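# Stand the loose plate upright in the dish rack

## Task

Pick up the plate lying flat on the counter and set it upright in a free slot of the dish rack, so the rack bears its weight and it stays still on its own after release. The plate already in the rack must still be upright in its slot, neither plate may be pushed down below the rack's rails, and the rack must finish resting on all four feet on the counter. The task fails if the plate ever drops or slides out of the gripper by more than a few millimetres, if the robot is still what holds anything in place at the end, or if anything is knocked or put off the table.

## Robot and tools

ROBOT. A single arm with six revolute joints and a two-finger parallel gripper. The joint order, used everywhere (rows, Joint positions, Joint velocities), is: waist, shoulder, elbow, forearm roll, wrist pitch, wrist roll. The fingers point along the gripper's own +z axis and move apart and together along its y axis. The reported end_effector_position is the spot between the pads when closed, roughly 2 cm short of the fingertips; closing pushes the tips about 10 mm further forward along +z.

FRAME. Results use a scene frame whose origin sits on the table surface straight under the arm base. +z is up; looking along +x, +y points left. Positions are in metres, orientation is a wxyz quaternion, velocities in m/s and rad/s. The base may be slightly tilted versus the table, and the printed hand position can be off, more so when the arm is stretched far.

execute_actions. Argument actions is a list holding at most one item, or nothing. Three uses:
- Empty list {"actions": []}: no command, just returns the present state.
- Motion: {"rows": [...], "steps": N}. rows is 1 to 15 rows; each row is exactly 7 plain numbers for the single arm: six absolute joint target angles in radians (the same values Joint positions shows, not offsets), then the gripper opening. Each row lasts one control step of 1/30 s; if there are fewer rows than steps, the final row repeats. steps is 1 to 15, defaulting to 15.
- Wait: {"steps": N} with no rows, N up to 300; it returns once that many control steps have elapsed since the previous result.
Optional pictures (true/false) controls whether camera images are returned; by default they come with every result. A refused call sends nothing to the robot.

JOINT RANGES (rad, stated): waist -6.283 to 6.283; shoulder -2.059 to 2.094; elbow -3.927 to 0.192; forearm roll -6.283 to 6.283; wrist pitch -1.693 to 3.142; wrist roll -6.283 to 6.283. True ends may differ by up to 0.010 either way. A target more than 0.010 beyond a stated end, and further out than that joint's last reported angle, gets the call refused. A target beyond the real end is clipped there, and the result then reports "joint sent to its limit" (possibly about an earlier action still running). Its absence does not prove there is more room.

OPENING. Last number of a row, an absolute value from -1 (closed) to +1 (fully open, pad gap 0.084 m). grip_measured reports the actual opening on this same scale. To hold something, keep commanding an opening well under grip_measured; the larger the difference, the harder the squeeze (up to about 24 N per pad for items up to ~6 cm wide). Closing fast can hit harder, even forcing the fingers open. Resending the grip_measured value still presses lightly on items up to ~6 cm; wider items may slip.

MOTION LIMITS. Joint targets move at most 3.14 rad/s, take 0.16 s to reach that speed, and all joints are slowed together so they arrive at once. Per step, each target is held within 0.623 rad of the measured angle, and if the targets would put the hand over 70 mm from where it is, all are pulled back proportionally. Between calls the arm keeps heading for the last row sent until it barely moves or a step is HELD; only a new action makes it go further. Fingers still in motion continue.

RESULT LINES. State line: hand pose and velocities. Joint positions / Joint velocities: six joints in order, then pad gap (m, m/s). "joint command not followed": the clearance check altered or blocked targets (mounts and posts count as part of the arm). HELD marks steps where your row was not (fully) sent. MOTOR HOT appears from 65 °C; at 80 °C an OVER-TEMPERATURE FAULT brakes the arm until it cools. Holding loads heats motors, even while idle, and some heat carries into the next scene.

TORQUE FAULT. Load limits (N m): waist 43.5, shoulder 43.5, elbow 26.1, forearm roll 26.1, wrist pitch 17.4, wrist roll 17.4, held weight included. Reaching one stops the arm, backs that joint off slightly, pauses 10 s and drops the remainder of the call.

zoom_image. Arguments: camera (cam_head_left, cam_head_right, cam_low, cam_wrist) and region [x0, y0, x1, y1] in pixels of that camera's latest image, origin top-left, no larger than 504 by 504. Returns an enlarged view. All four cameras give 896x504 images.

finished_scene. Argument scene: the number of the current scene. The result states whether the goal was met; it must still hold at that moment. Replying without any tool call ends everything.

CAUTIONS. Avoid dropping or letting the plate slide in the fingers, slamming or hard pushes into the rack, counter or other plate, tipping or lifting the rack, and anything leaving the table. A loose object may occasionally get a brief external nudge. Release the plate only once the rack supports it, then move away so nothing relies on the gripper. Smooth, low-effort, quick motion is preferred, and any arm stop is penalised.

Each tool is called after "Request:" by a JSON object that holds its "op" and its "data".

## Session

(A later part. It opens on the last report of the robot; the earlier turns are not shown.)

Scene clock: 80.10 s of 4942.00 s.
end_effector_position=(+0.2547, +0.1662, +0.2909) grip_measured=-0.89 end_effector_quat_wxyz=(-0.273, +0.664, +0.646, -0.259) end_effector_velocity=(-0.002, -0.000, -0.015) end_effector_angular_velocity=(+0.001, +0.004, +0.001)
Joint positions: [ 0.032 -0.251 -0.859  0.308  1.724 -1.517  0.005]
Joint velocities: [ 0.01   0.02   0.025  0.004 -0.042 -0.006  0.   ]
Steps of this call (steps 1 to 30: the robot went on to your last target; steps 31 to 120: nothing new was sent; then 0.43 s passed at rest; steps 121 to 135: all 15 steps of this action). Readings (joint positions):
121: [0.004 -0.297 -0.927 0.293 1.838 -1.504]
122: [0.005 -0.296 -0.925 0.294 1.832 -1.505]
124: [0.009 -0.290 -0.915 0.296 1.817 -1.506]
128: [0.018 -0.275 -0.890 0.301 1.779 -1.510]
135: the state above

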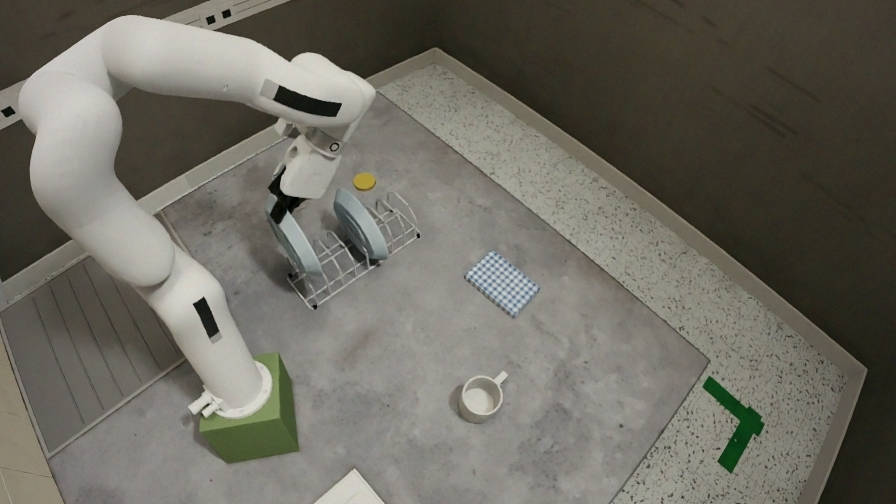

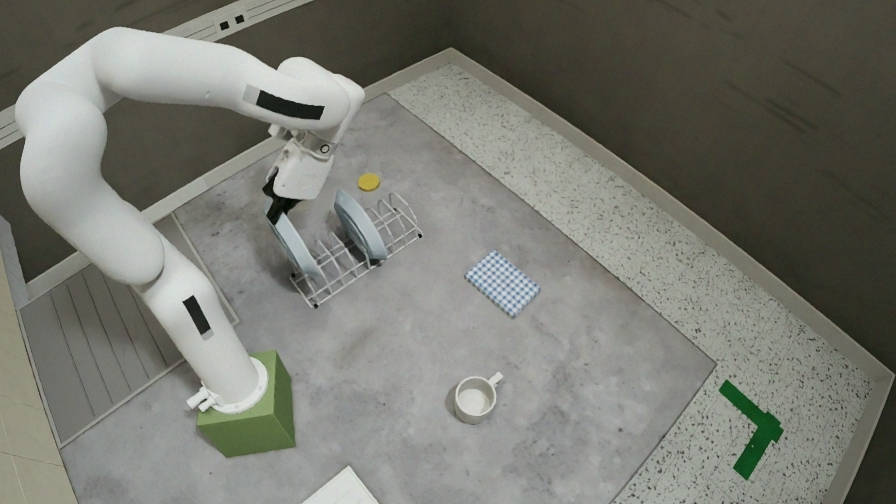

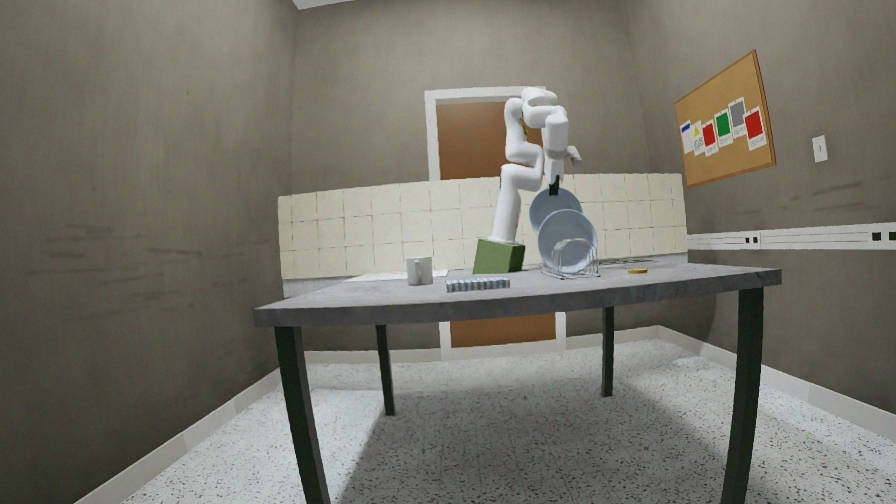

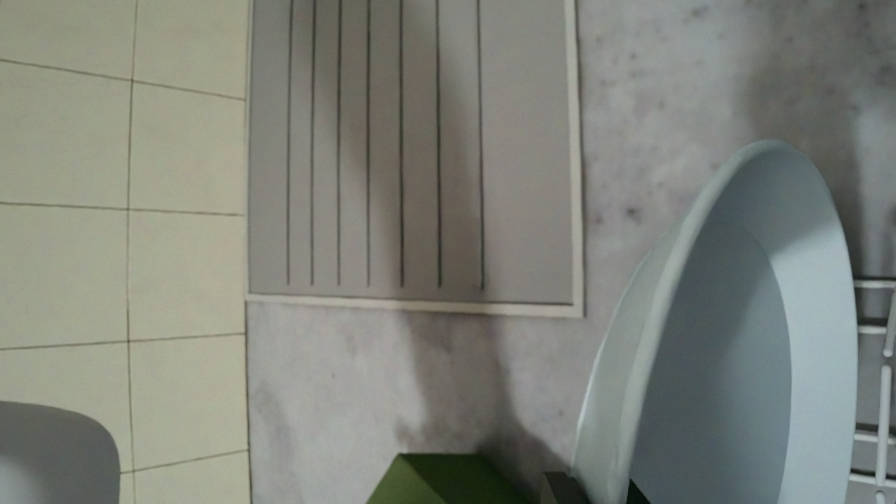

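Request:
{"op": "execute_actions", "data": {"actions": [{"rows":[[0.025,-0.251,-0.86,0.308,1.722,-1.517,-1],[0.017,-0.251,-0.86,0.308,1.722,-1.517,-1],[0.009,-0.251,-0.86,0.308,1.722,-1.517,-1],[0.001,-0.251,-0.86,0.308,1.722,-1.517,-1],[-0.007,-0.251,-0.86,0.308,1.722,-1.517,-1],[-0.013,-0.251,-0.86,0.308,1.722,-1.517,-1],[-0.013,-0.251,-0.86,0.308,1.722,-1.517,-1],[-0.011,-0.247,-0.855,0.309,1.712,-1.518,-1],[-0.009,-0.242,-0.85,0.31,1.703,-1.519,-1],[-0.006,-0.237,-0.846,0.312,1.693,-1.52,-1],[-0.004,-0.232,-0.841,0.313,1.683,-1.521,-1]],"steps":15}]}}

Request:
{"op": "zoom_image", "data": {"camera": "cam_head_left", "region": [250,170,400,320]}}

Request:
{"op": "zoom_image", "data": {"camera": "cam_wrist", "region": [596,200,896,504]}}

Scene clock: 90.80 s of 4942.00 s.
end_effector_position=(+0.2599, +0.1563, +0.2791) grip_measured=-0.89 end_effector_quat_wxyz=(-0.273, +0.680, +0.632, -0.251) end_effector_velocity=(+0.005, +0.001, -0.007) end_effector_angular_velocity=(+0.003, -0.019, +0.001)
Joint positions: [-0.004 -0.231 -0.84   0.313  1.684 -1.521  0.005]
Joint velocities: [ 0.006  0.01   0.004  0.004 -0.034 -0.003  0.   ]
Steps of this call (steps 1 to 15: the robot went on to your last target; steps 16 to 100: nothing new was sent; then 6.87 s passed at rest; steps 101 to 115: all 15 steps of this action). Readings (joint positions):
101: [0.032 -0.251 -0.860 0.308 1.722 -1.517]
102: [0.030 -0.251 -0.860 0.308 1.722 -1.517]
104: [0.019 -0.251 -0.860 0.308 1.722 -1.517]
108: [-0.009 -0.251 -0.860 0.308 1.722 -1.517]
115: the state above

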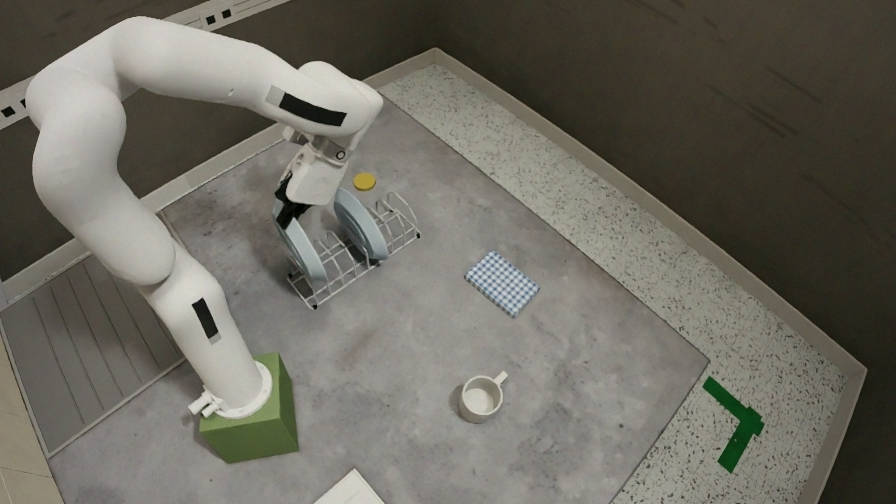

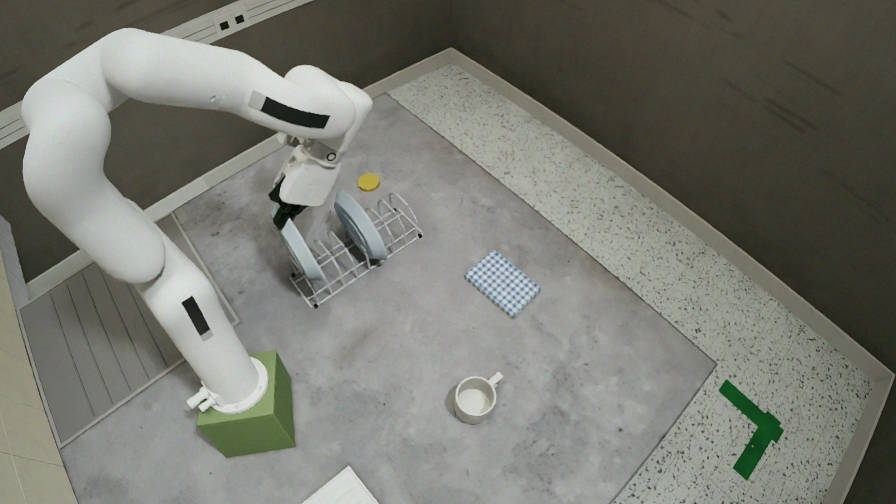

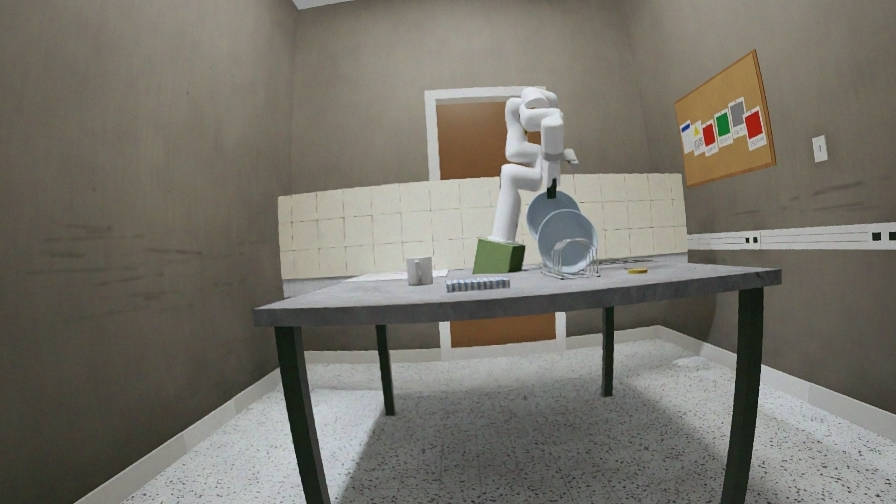

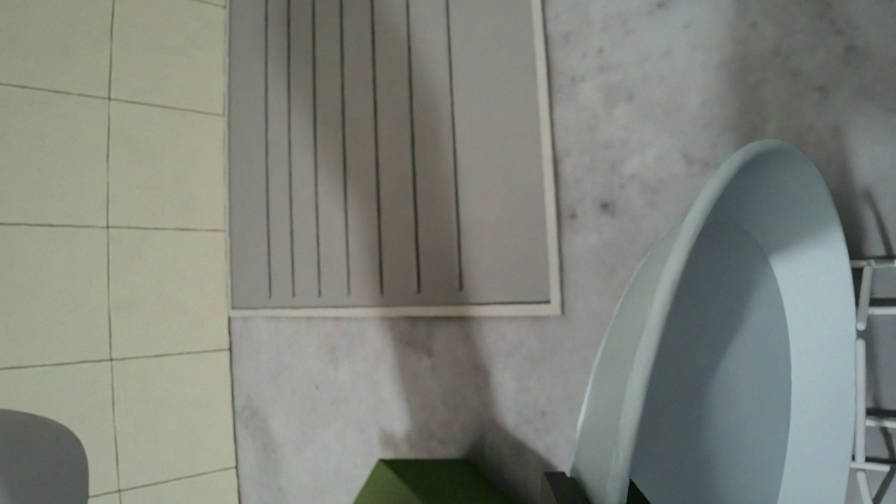

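Region (250, 170, 400, 320) of cam_head_left's 896x504 image, scaled by 3.360, with more detail than that image has.

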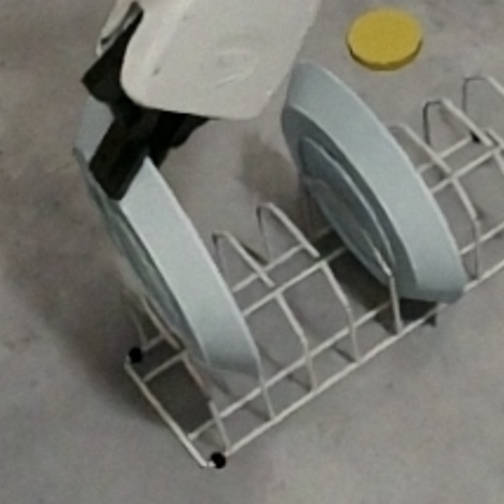

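Region (596, 200, 896, 504) of cam_wrist's 896x504 image, scaled by 1.658, with more detail than that image has; it fills the left 497 columns of this view, and the rest is white.

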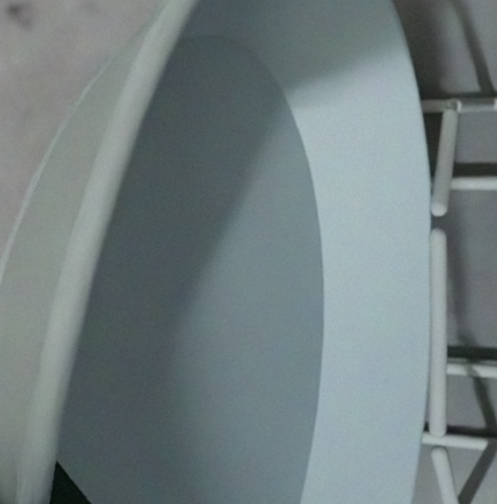

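Request:
{"op": "execute_actions", "data": {"actions": []}}

Scene clock: 96.60 s of 4942.00 s.
end_effector_position=(+0.2607, +0.1564, +0.2794) grip_measured=-0.89 end_effector_quat_wxyz=(-0.272, +0.680, +0.633, -0.249) end_effector_velocity=(+0.000, -0.000, -0.000) end_effector_angular_velocity=(-0.000, -0.001, +0.000)
Joint positions: [-0.004 -0.232 -0.841  0.313  1.683 -1.521  0.005]
Joint velocities: [ 0.    -0.     0.    -0.    -0.001  0.    -0.   ]
Steps of this call (steps 1 to 15: the robot went on to your last target; steps 16 to 100: nothing new was sent; then 2.47 s passed at rest). Readings (joint positions):
1: [-0.004 -0.231 -0.840 0.313 1.683 -1.521]
2: [-0.004 -0.232 -0.841 0.313 1.683 -1.521]
4: [-0.004 -0.232 -0.841 0.313 1.683 -1.521]
8: [-0.004 -0.232 -0.841 0.313 1.683 -1.521]
100: the state above
The arm was judged still, so your last target was given up. Only a new action makes it travel on or press farther. Fingers that are still opening or closing keep moving.

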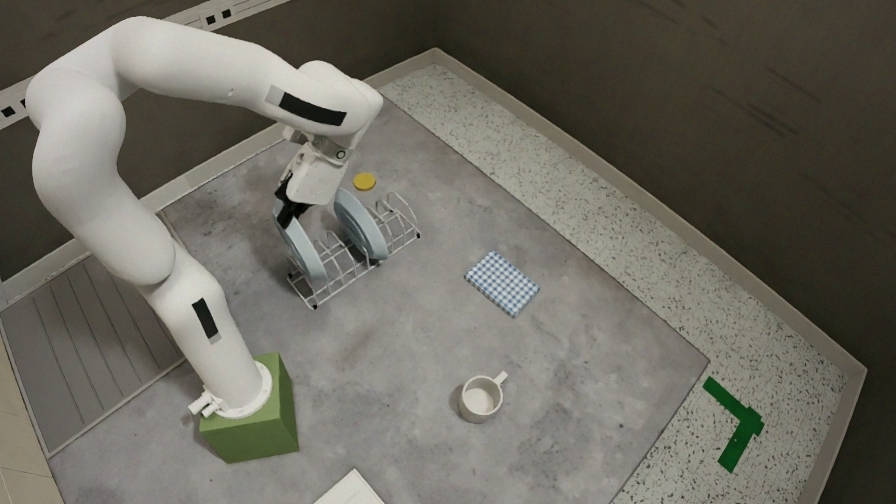

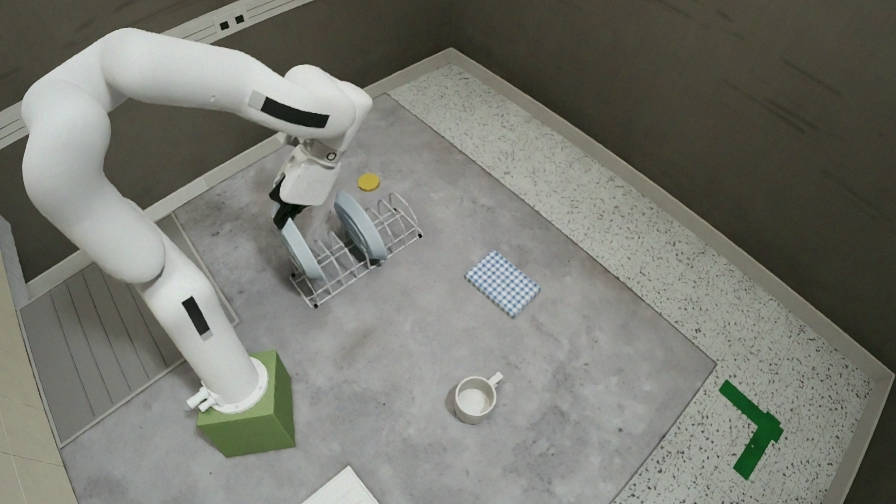

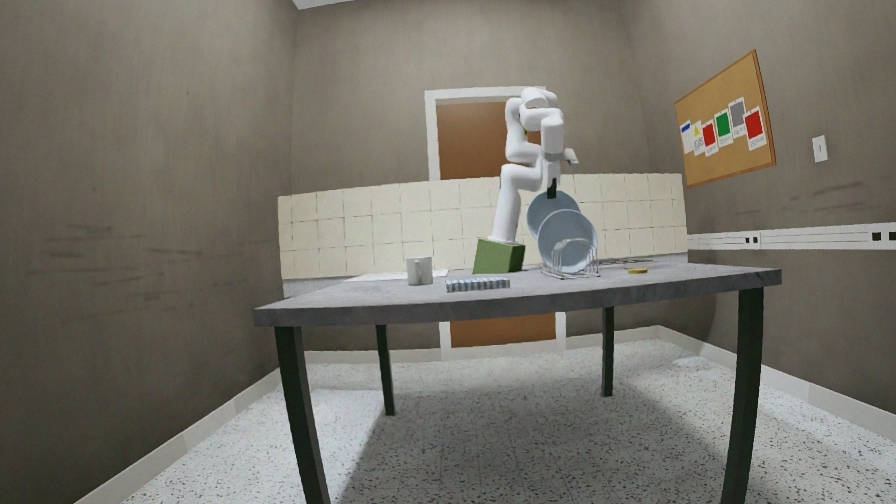

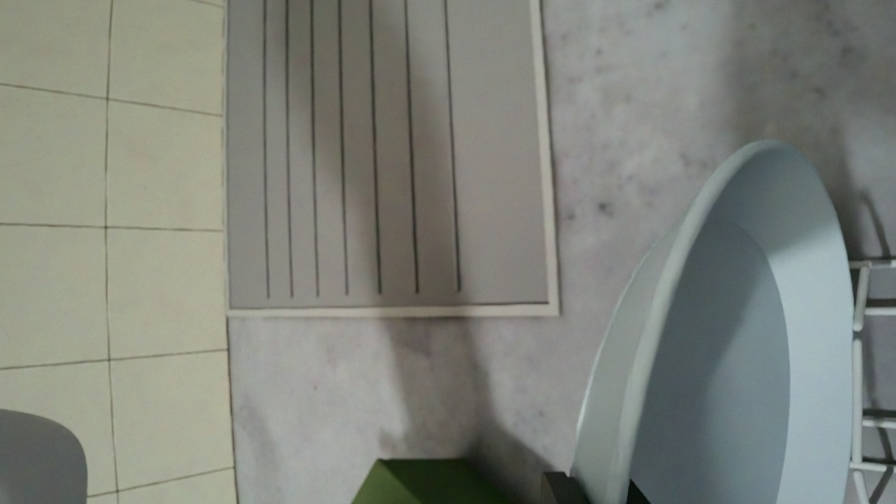

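Request:
{"op": "execute_actions", "data": {"actions": [{"rows":[[-0.004,-0.237,-0.836,0.313,1.683,-1.521,-1],[-0.004,-0.242,-0.831,0.313,1.683,-1.521,-1],[-0.004,-0.246,-0.827,0.313,1.683,-1.521,-1],[-0.004,-0.246,-0.827,0.313,1.683,-1.521,-1],[-0.003,-0.243,-0.825,0.313,1.678,-1.521,-1],[-0.002,-0.240,-0.822,0.314,1.672,-1.522,-1],[0,-0.237,-0.820,0.315,1.667,-1.523,-1],[0.001,-0.234,-0.817,0.315,1.661,-1.523,-1],[0.002,-0.231,-0.815,0.316,1.656,-1.524,-1],[0.004,-0.229,-0.812,0.316,1.650,-1.524,-1],[0.005,-0.226,-0.810,0.317,1.645,-1.525,-1]]}]}}

Request:
{"op": "execute_actions", "data": {"actions": [{"rows":[[0.007,-0.221,-0.807,0.318,1.636,-1.526,-1],[0.009,-0.215,-0.803,0.319,1.626,-1.527,-1],[0.012,-0.210,-0.800,0.320,1.617,-1.528,-1],[0.014,-0.204,-0.796,0.321,1.608,-1.529,-1],[0.016,-0.198,-0.793,0.323,1.598,-1.530,-1]]}]}}

Request:
{"op": "zoom_image", "data": {"camera": "cam_head_left", "region": [250,170,400,320]}}

Scene clock: 100.77 s of 4942.00 s.
end_effector_position=(+0.2568, +0.1558, +0.2671) grip_measured=-0.89 end_effector_quat_wxyz=(-0.272, +0.680, +0.633, -0.249) end_effector_velocity=(+0.002, +0.001, -0.002) end_effector_angular_velocity=(+0.002, -0.008, +0.002)
Joint positions: [ 0.005 -0.226 -0.81   0.317  1.645 -1.525  0.005]
Joint velocities: [ 0.003  0.001  0.001  0.002 -0.012 -0.002 -0.   ]
Steps of this call (steps 1 to 90: nothing new was sent; then 0.67 s passed at rest; steps 91 to 105: all 15 steps of this action). Readings (joint positions):
91: [-0.004 -0.232 -0.841 0.313 1.683 -1.521]
92: [-0.004 -0.234 -0.839 0.313 1.683 -1.521]
94: [-0.004 -0.241 -0.833 0.313 1.682 -1.521]
98: [-0.002 -0.241 -0.824 0.314 1.672 -1.522]
105: the state above

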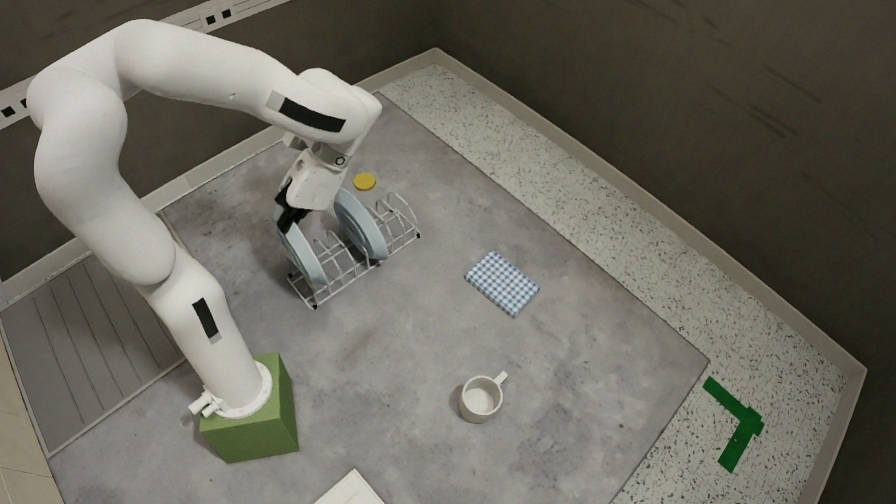

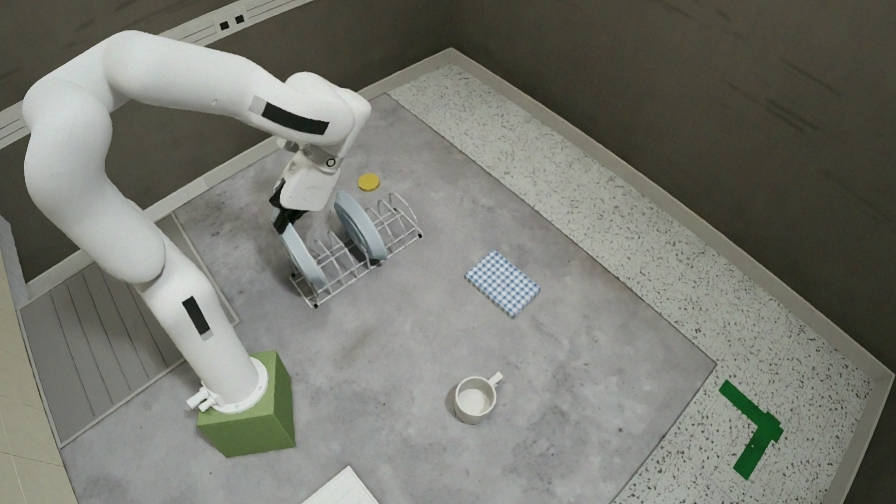

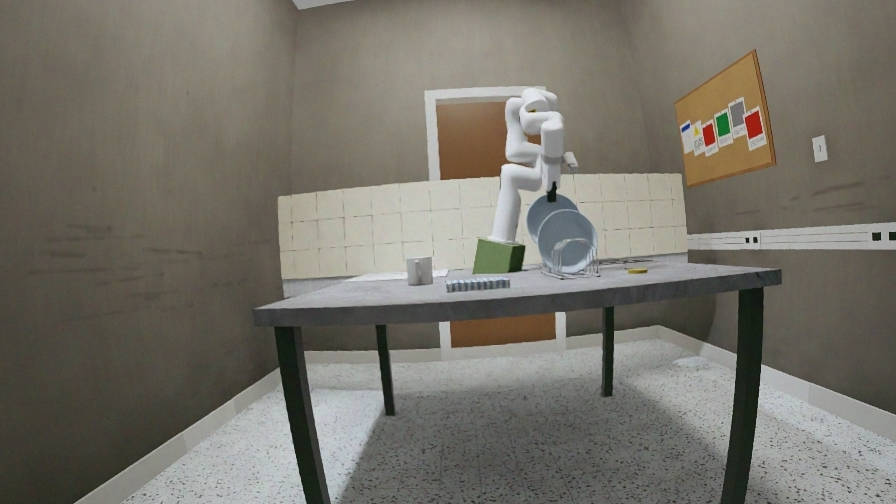

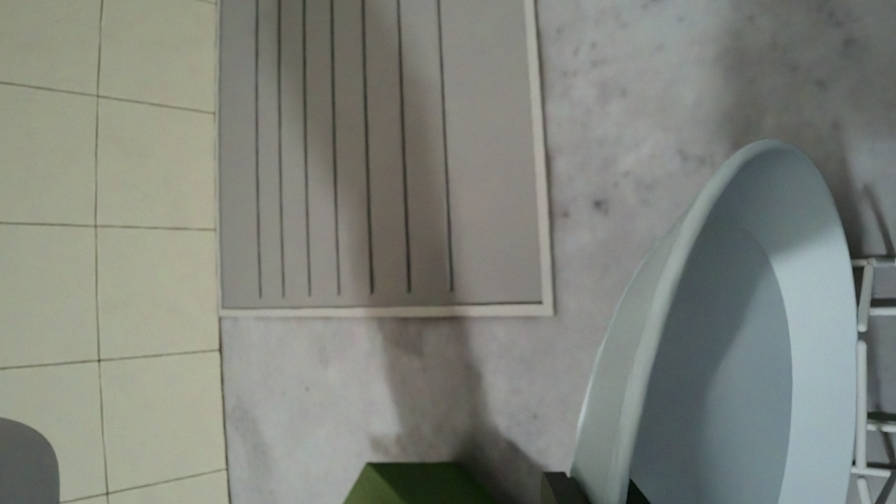

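Scene clock: 101.27 s of 4942.00 s.
end_effector_position=(+0.2581, +0.1561, +0.2516) grip_measured=-0.88 end_effector_quat_wxyz=(-0.271, +0.681, +0.634, -0.248) end_effector_velocity=(-0.002, +0.001, -0.000) end_effector_angular_velocity=(+0.001, +0.007, -0.003)
Joint positions: [ 0.016 -0.198 -0.794  0.323  1.597 -1.53   0.005]
Joint velocities: [0.    0.    0.003 0.003 0.004 0.002 0.   ]
Steps of this call (steps 1 to 15: all 15 steps of this action). Readings (joint positions):
1: [0.005 -0.226 -0.810 0.317 1.645 -1.525]
2: [0.006 -0.225 -0.810 0.317 1.642 -1.525]
4: [0.009 -0.217 -0.805 0.319 1.628 -1.527]
8: [0.015 -0.202 -0.798 0.322 1.603 -1.530]
15: the state above

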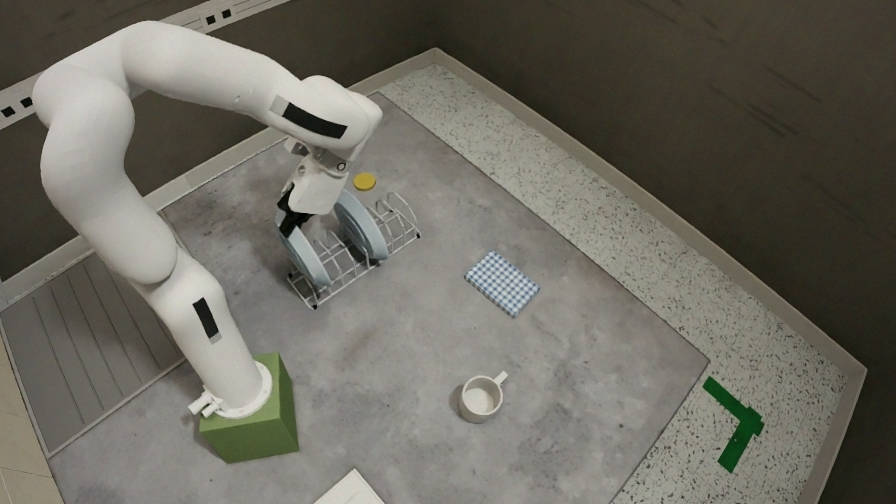

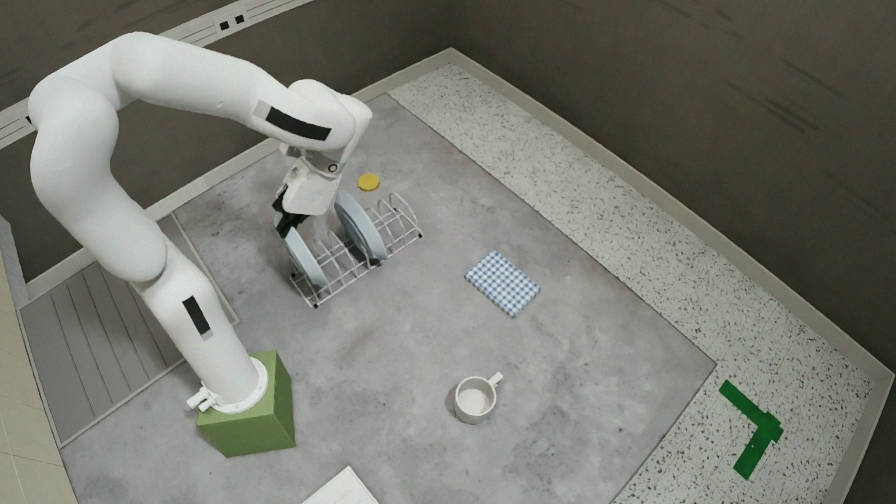

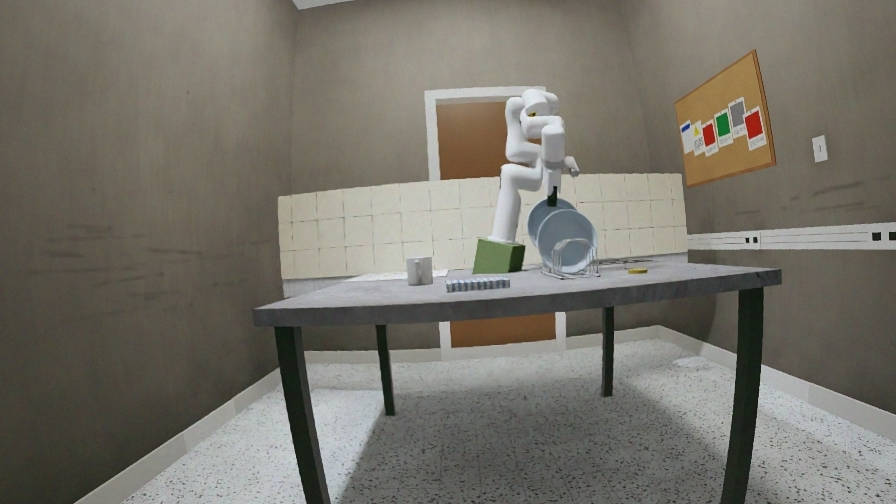

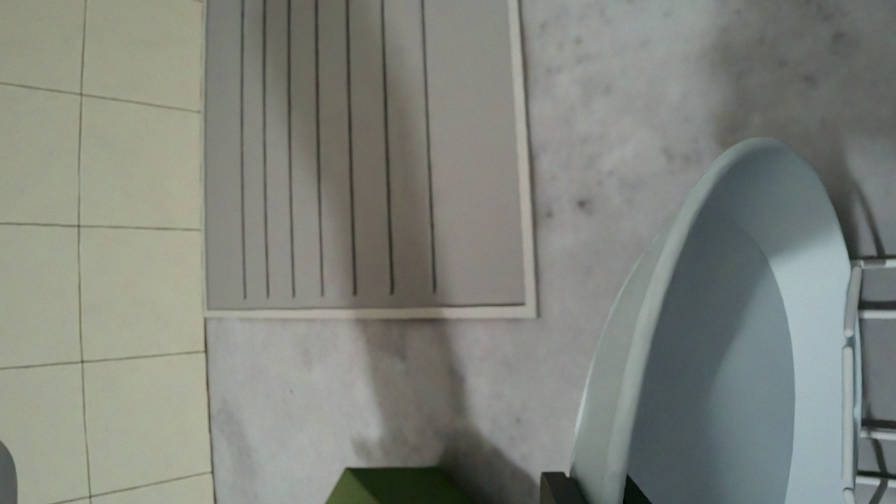

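Region (250, 170, 400, 320) of cam_head_left's 896x504 image, scaled by 3.360, with more detail than that image has.

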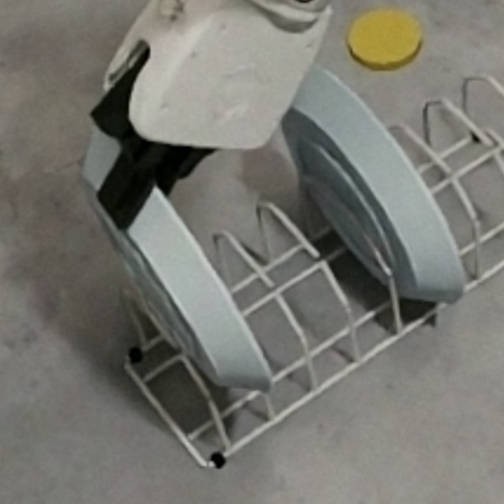

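Request:
{"op": "execute_actions", "data": {"actions": [{"rows":[[0.017,-0.195,-0.791,0.323,1.593,-1.530,-1],[0.018,-0.192,-0.790,0.324,1.588,-1.531,-1],[0.019,-0.189,-0.788,0.324,1.584,-1.531,-1],[0.020,-0.186,-0.786,0.325,1.579,-1.532,-1],[0.021,-0.183,-0.785,0.325,1.574,-1.532,-1],[0.023,-0.180,-0.783,0.326,1.570,-1.533,-1],[0.024,-0.177,-0.781,0.326,1.565,-1.533,-1],[0.025,-0.174,-0.780,0.327,1.560,-1.534,-1],[0.026,-0.171,-0.778,0.327,1.556,-1.534,-1],[0.027,-0.168,-0.776,0.328,1.551,-1.535,-1]]}]}}

Request:
{"op": "zoom_image", "data": {"camera": "cam_head_left", "region": [250,170,400,320]}}

Scene clock: 104.50 s of 4942.00 s.
end_effector_position=(+0.2571, +0.1554, +0.2355) grip_measured=-0.88 end_effector_quat_wxyz=(-0.272, +0.681, +0.633, -0.250) end_effector_velocity=(+0.004, +0.001, +0.001) end_effector_angular_velocity=(+0.004, -0.017, +0.001)
Joint positions: [ 0.027 -0.168 -0.776  0.328  1.551 -1.535  0.005]
Joint velocities: [ 0.001 -0.003 -0.005  0.002 -0.008 -0.001 -0.001]
Steps of this call (steps 1 to 15: the robot went on to your last target; steps 16 to 82: nothing new was sent; steps 83 to 97: all 15 steps of this action). Readings (joint positions):
83: [0.016 -0.198 -0.793 0.323 1.598 -1.530]
84: [0.016 -0.197 -0.793 0.323 1.596 -1.530]
86: [0.018 -0.193 -0.790 0.324 1.589 -1.531]
90: [0.022 -0.181 -0.783 0.325 1.572 -1.533]
97: the state above

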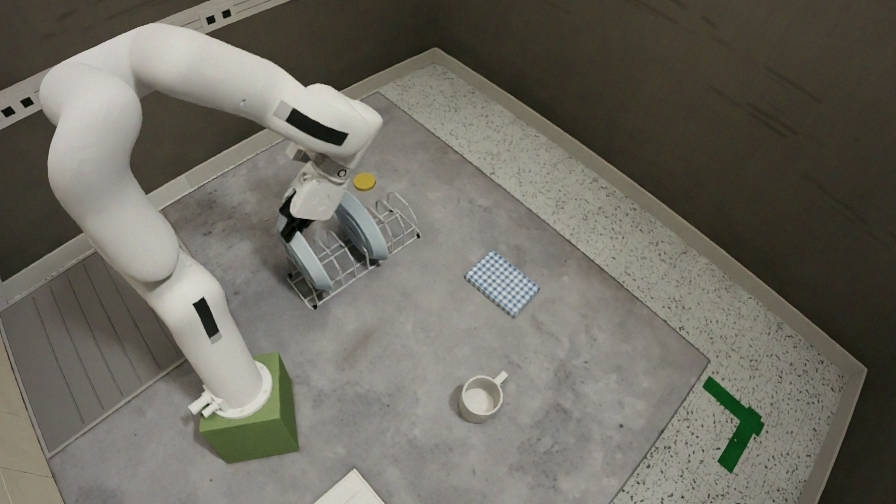

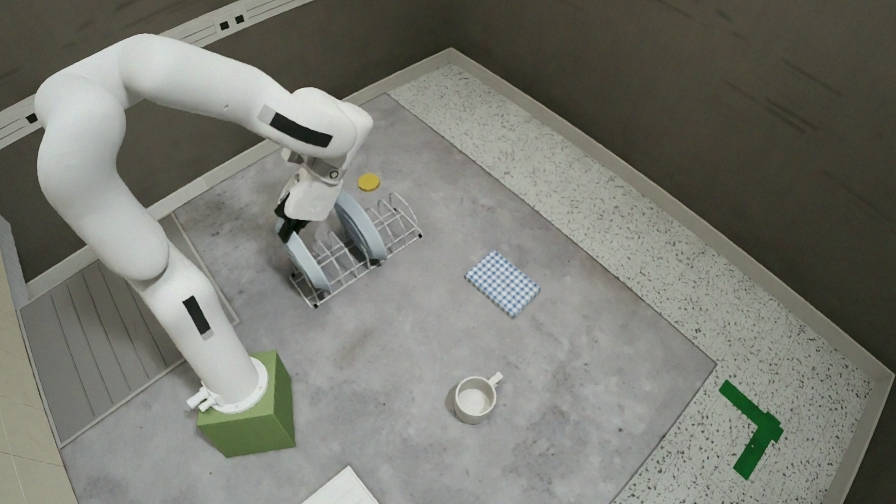

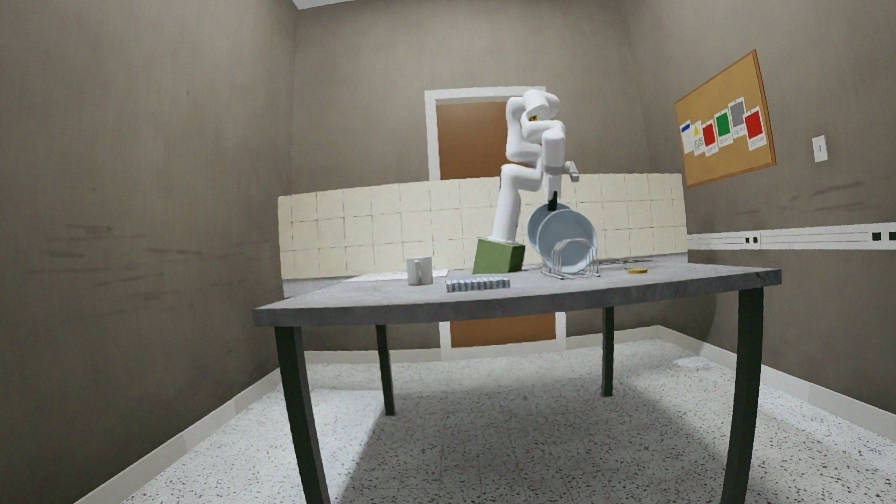

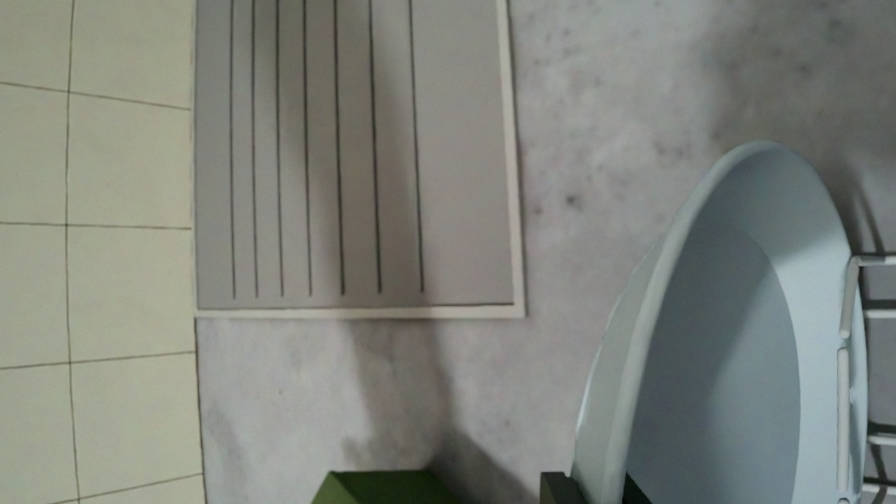

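Region (250, 170, 400, 320) of cam_head_left's 896x504 image, scaled by 3.360, with more detail than that image has.

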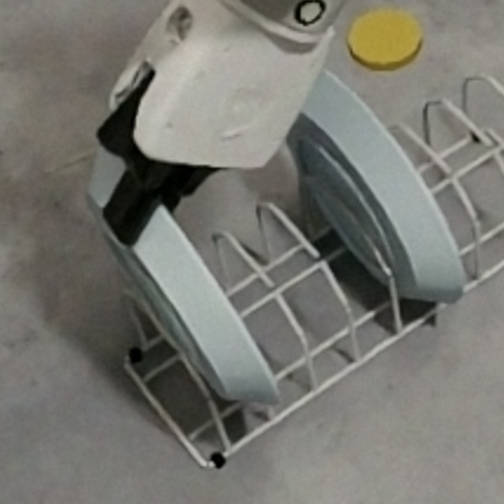

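Request:
{"op": "execute_actions", "data": {"actions": [{"rows":[[0.028,-0.164,-0.778,0.328,1.546,-1.535,-1],[0.029,-0.159,-0.780,0.329,1.542,-1.536,-1],[0.030,-0.155,-0.781,0.329,1.537,-1.536,-1],[0.031,-0.151,-0.781,0.330,1.533,-1.537,-1],[0.032,-0.147,-0.781,0.330,1.528,-1.537,-1],[0.034,-0.143,-0.780,0.331,1.523,-1.538,-1],[0.035,-0.139,-0.780,0.331,1.519,-1.538,-1],[0.036,-0.135,-0.780,0.332,1.514,-1.539,-1],[0.037,-0.130,-0.780,0.332,1.510,-1.539,-1],[0.038,-0.126,-0.779,0.333,1.505,-1.540,-1]]}]}}

Request:
{"op": "zoom_image", "data": {"camera": "cam_head_left", "region": [250,170,400,320]}}

Scene clock: 107.47 s of 4942.00 s.
end_effector_position=(+0.2617, +0.1561, +0.2203) grip_measured=-0.89 end_effector_quat_wxyz=(-0.270, +0.681, +0.633, -0.249) end_effector_velocity=(+0.005, +0.001, +0.001) end_effector_angular_velocity=(+0.003, -0.017, +0.002)
Joint positions: [ 0.038 -0.125 -0.778  0.333  1.506 -1.54   0.005]
Joint velocities: [ 0.001 -0.003 -0.006  0.002 -0.009 -0.001 -0.   ]
Steps of this call (steps 1 to 15: the robot went on to your last target; steps 16 to 74: nothing new was sent; steps 75 to 89: all 15 steps of this action). Readings (joint positions):
75: [0.027 -0.168 -0.776 0.328 1.551 -1.535]
76: [0.027 -0.167 -0.777 0.328 1.550 -1.535]
78: [0.029 -0.161 -0.780 0.329 1.544 -1.536]
82: [0.034 -0.144 -0.779 0.331 1.526 -1.538]
89: the state above

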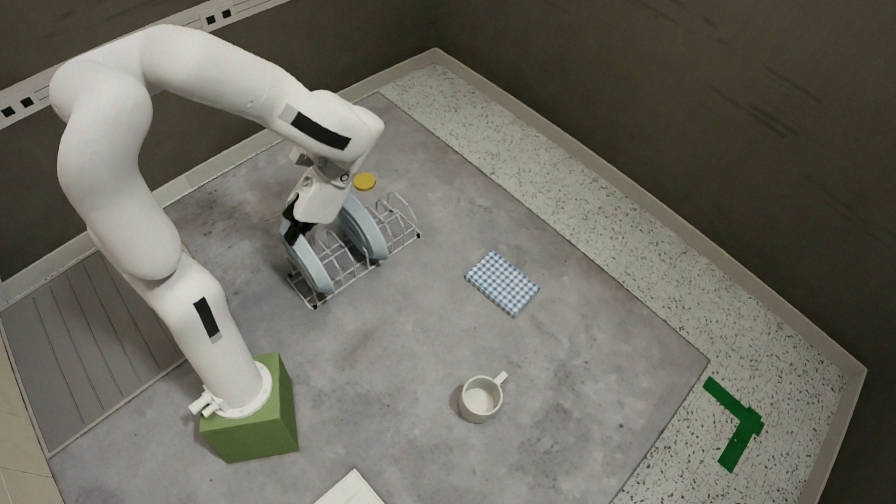

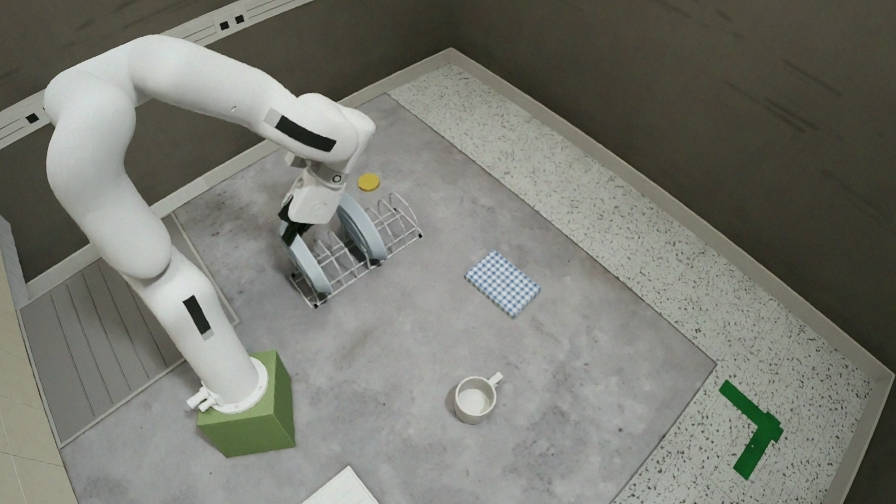

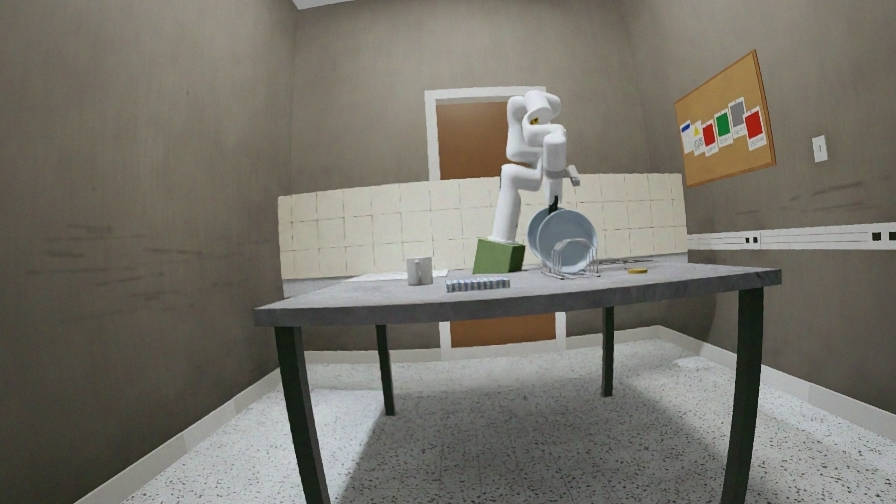

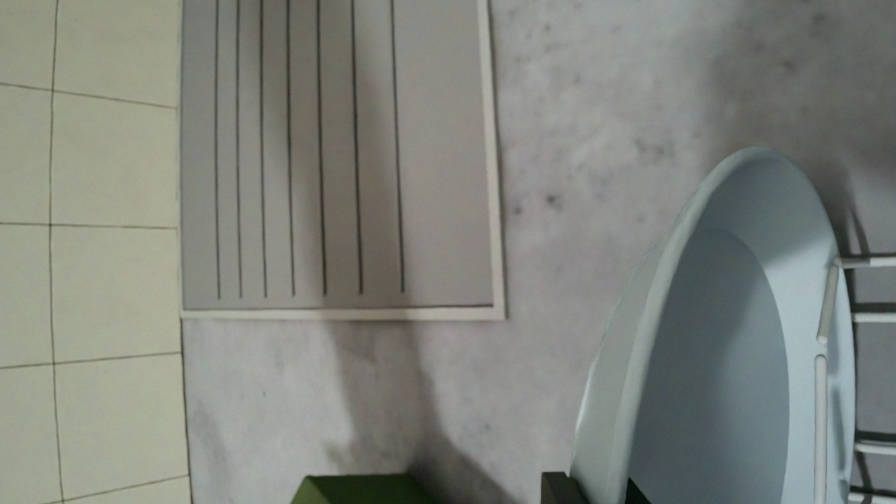

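Region (250, 170, 400, 320) of cam_head_left's 896x504 image, scaled by 3.360, with more detail than that image has.

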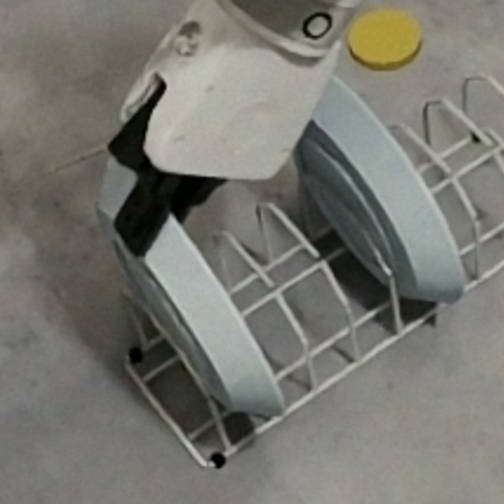

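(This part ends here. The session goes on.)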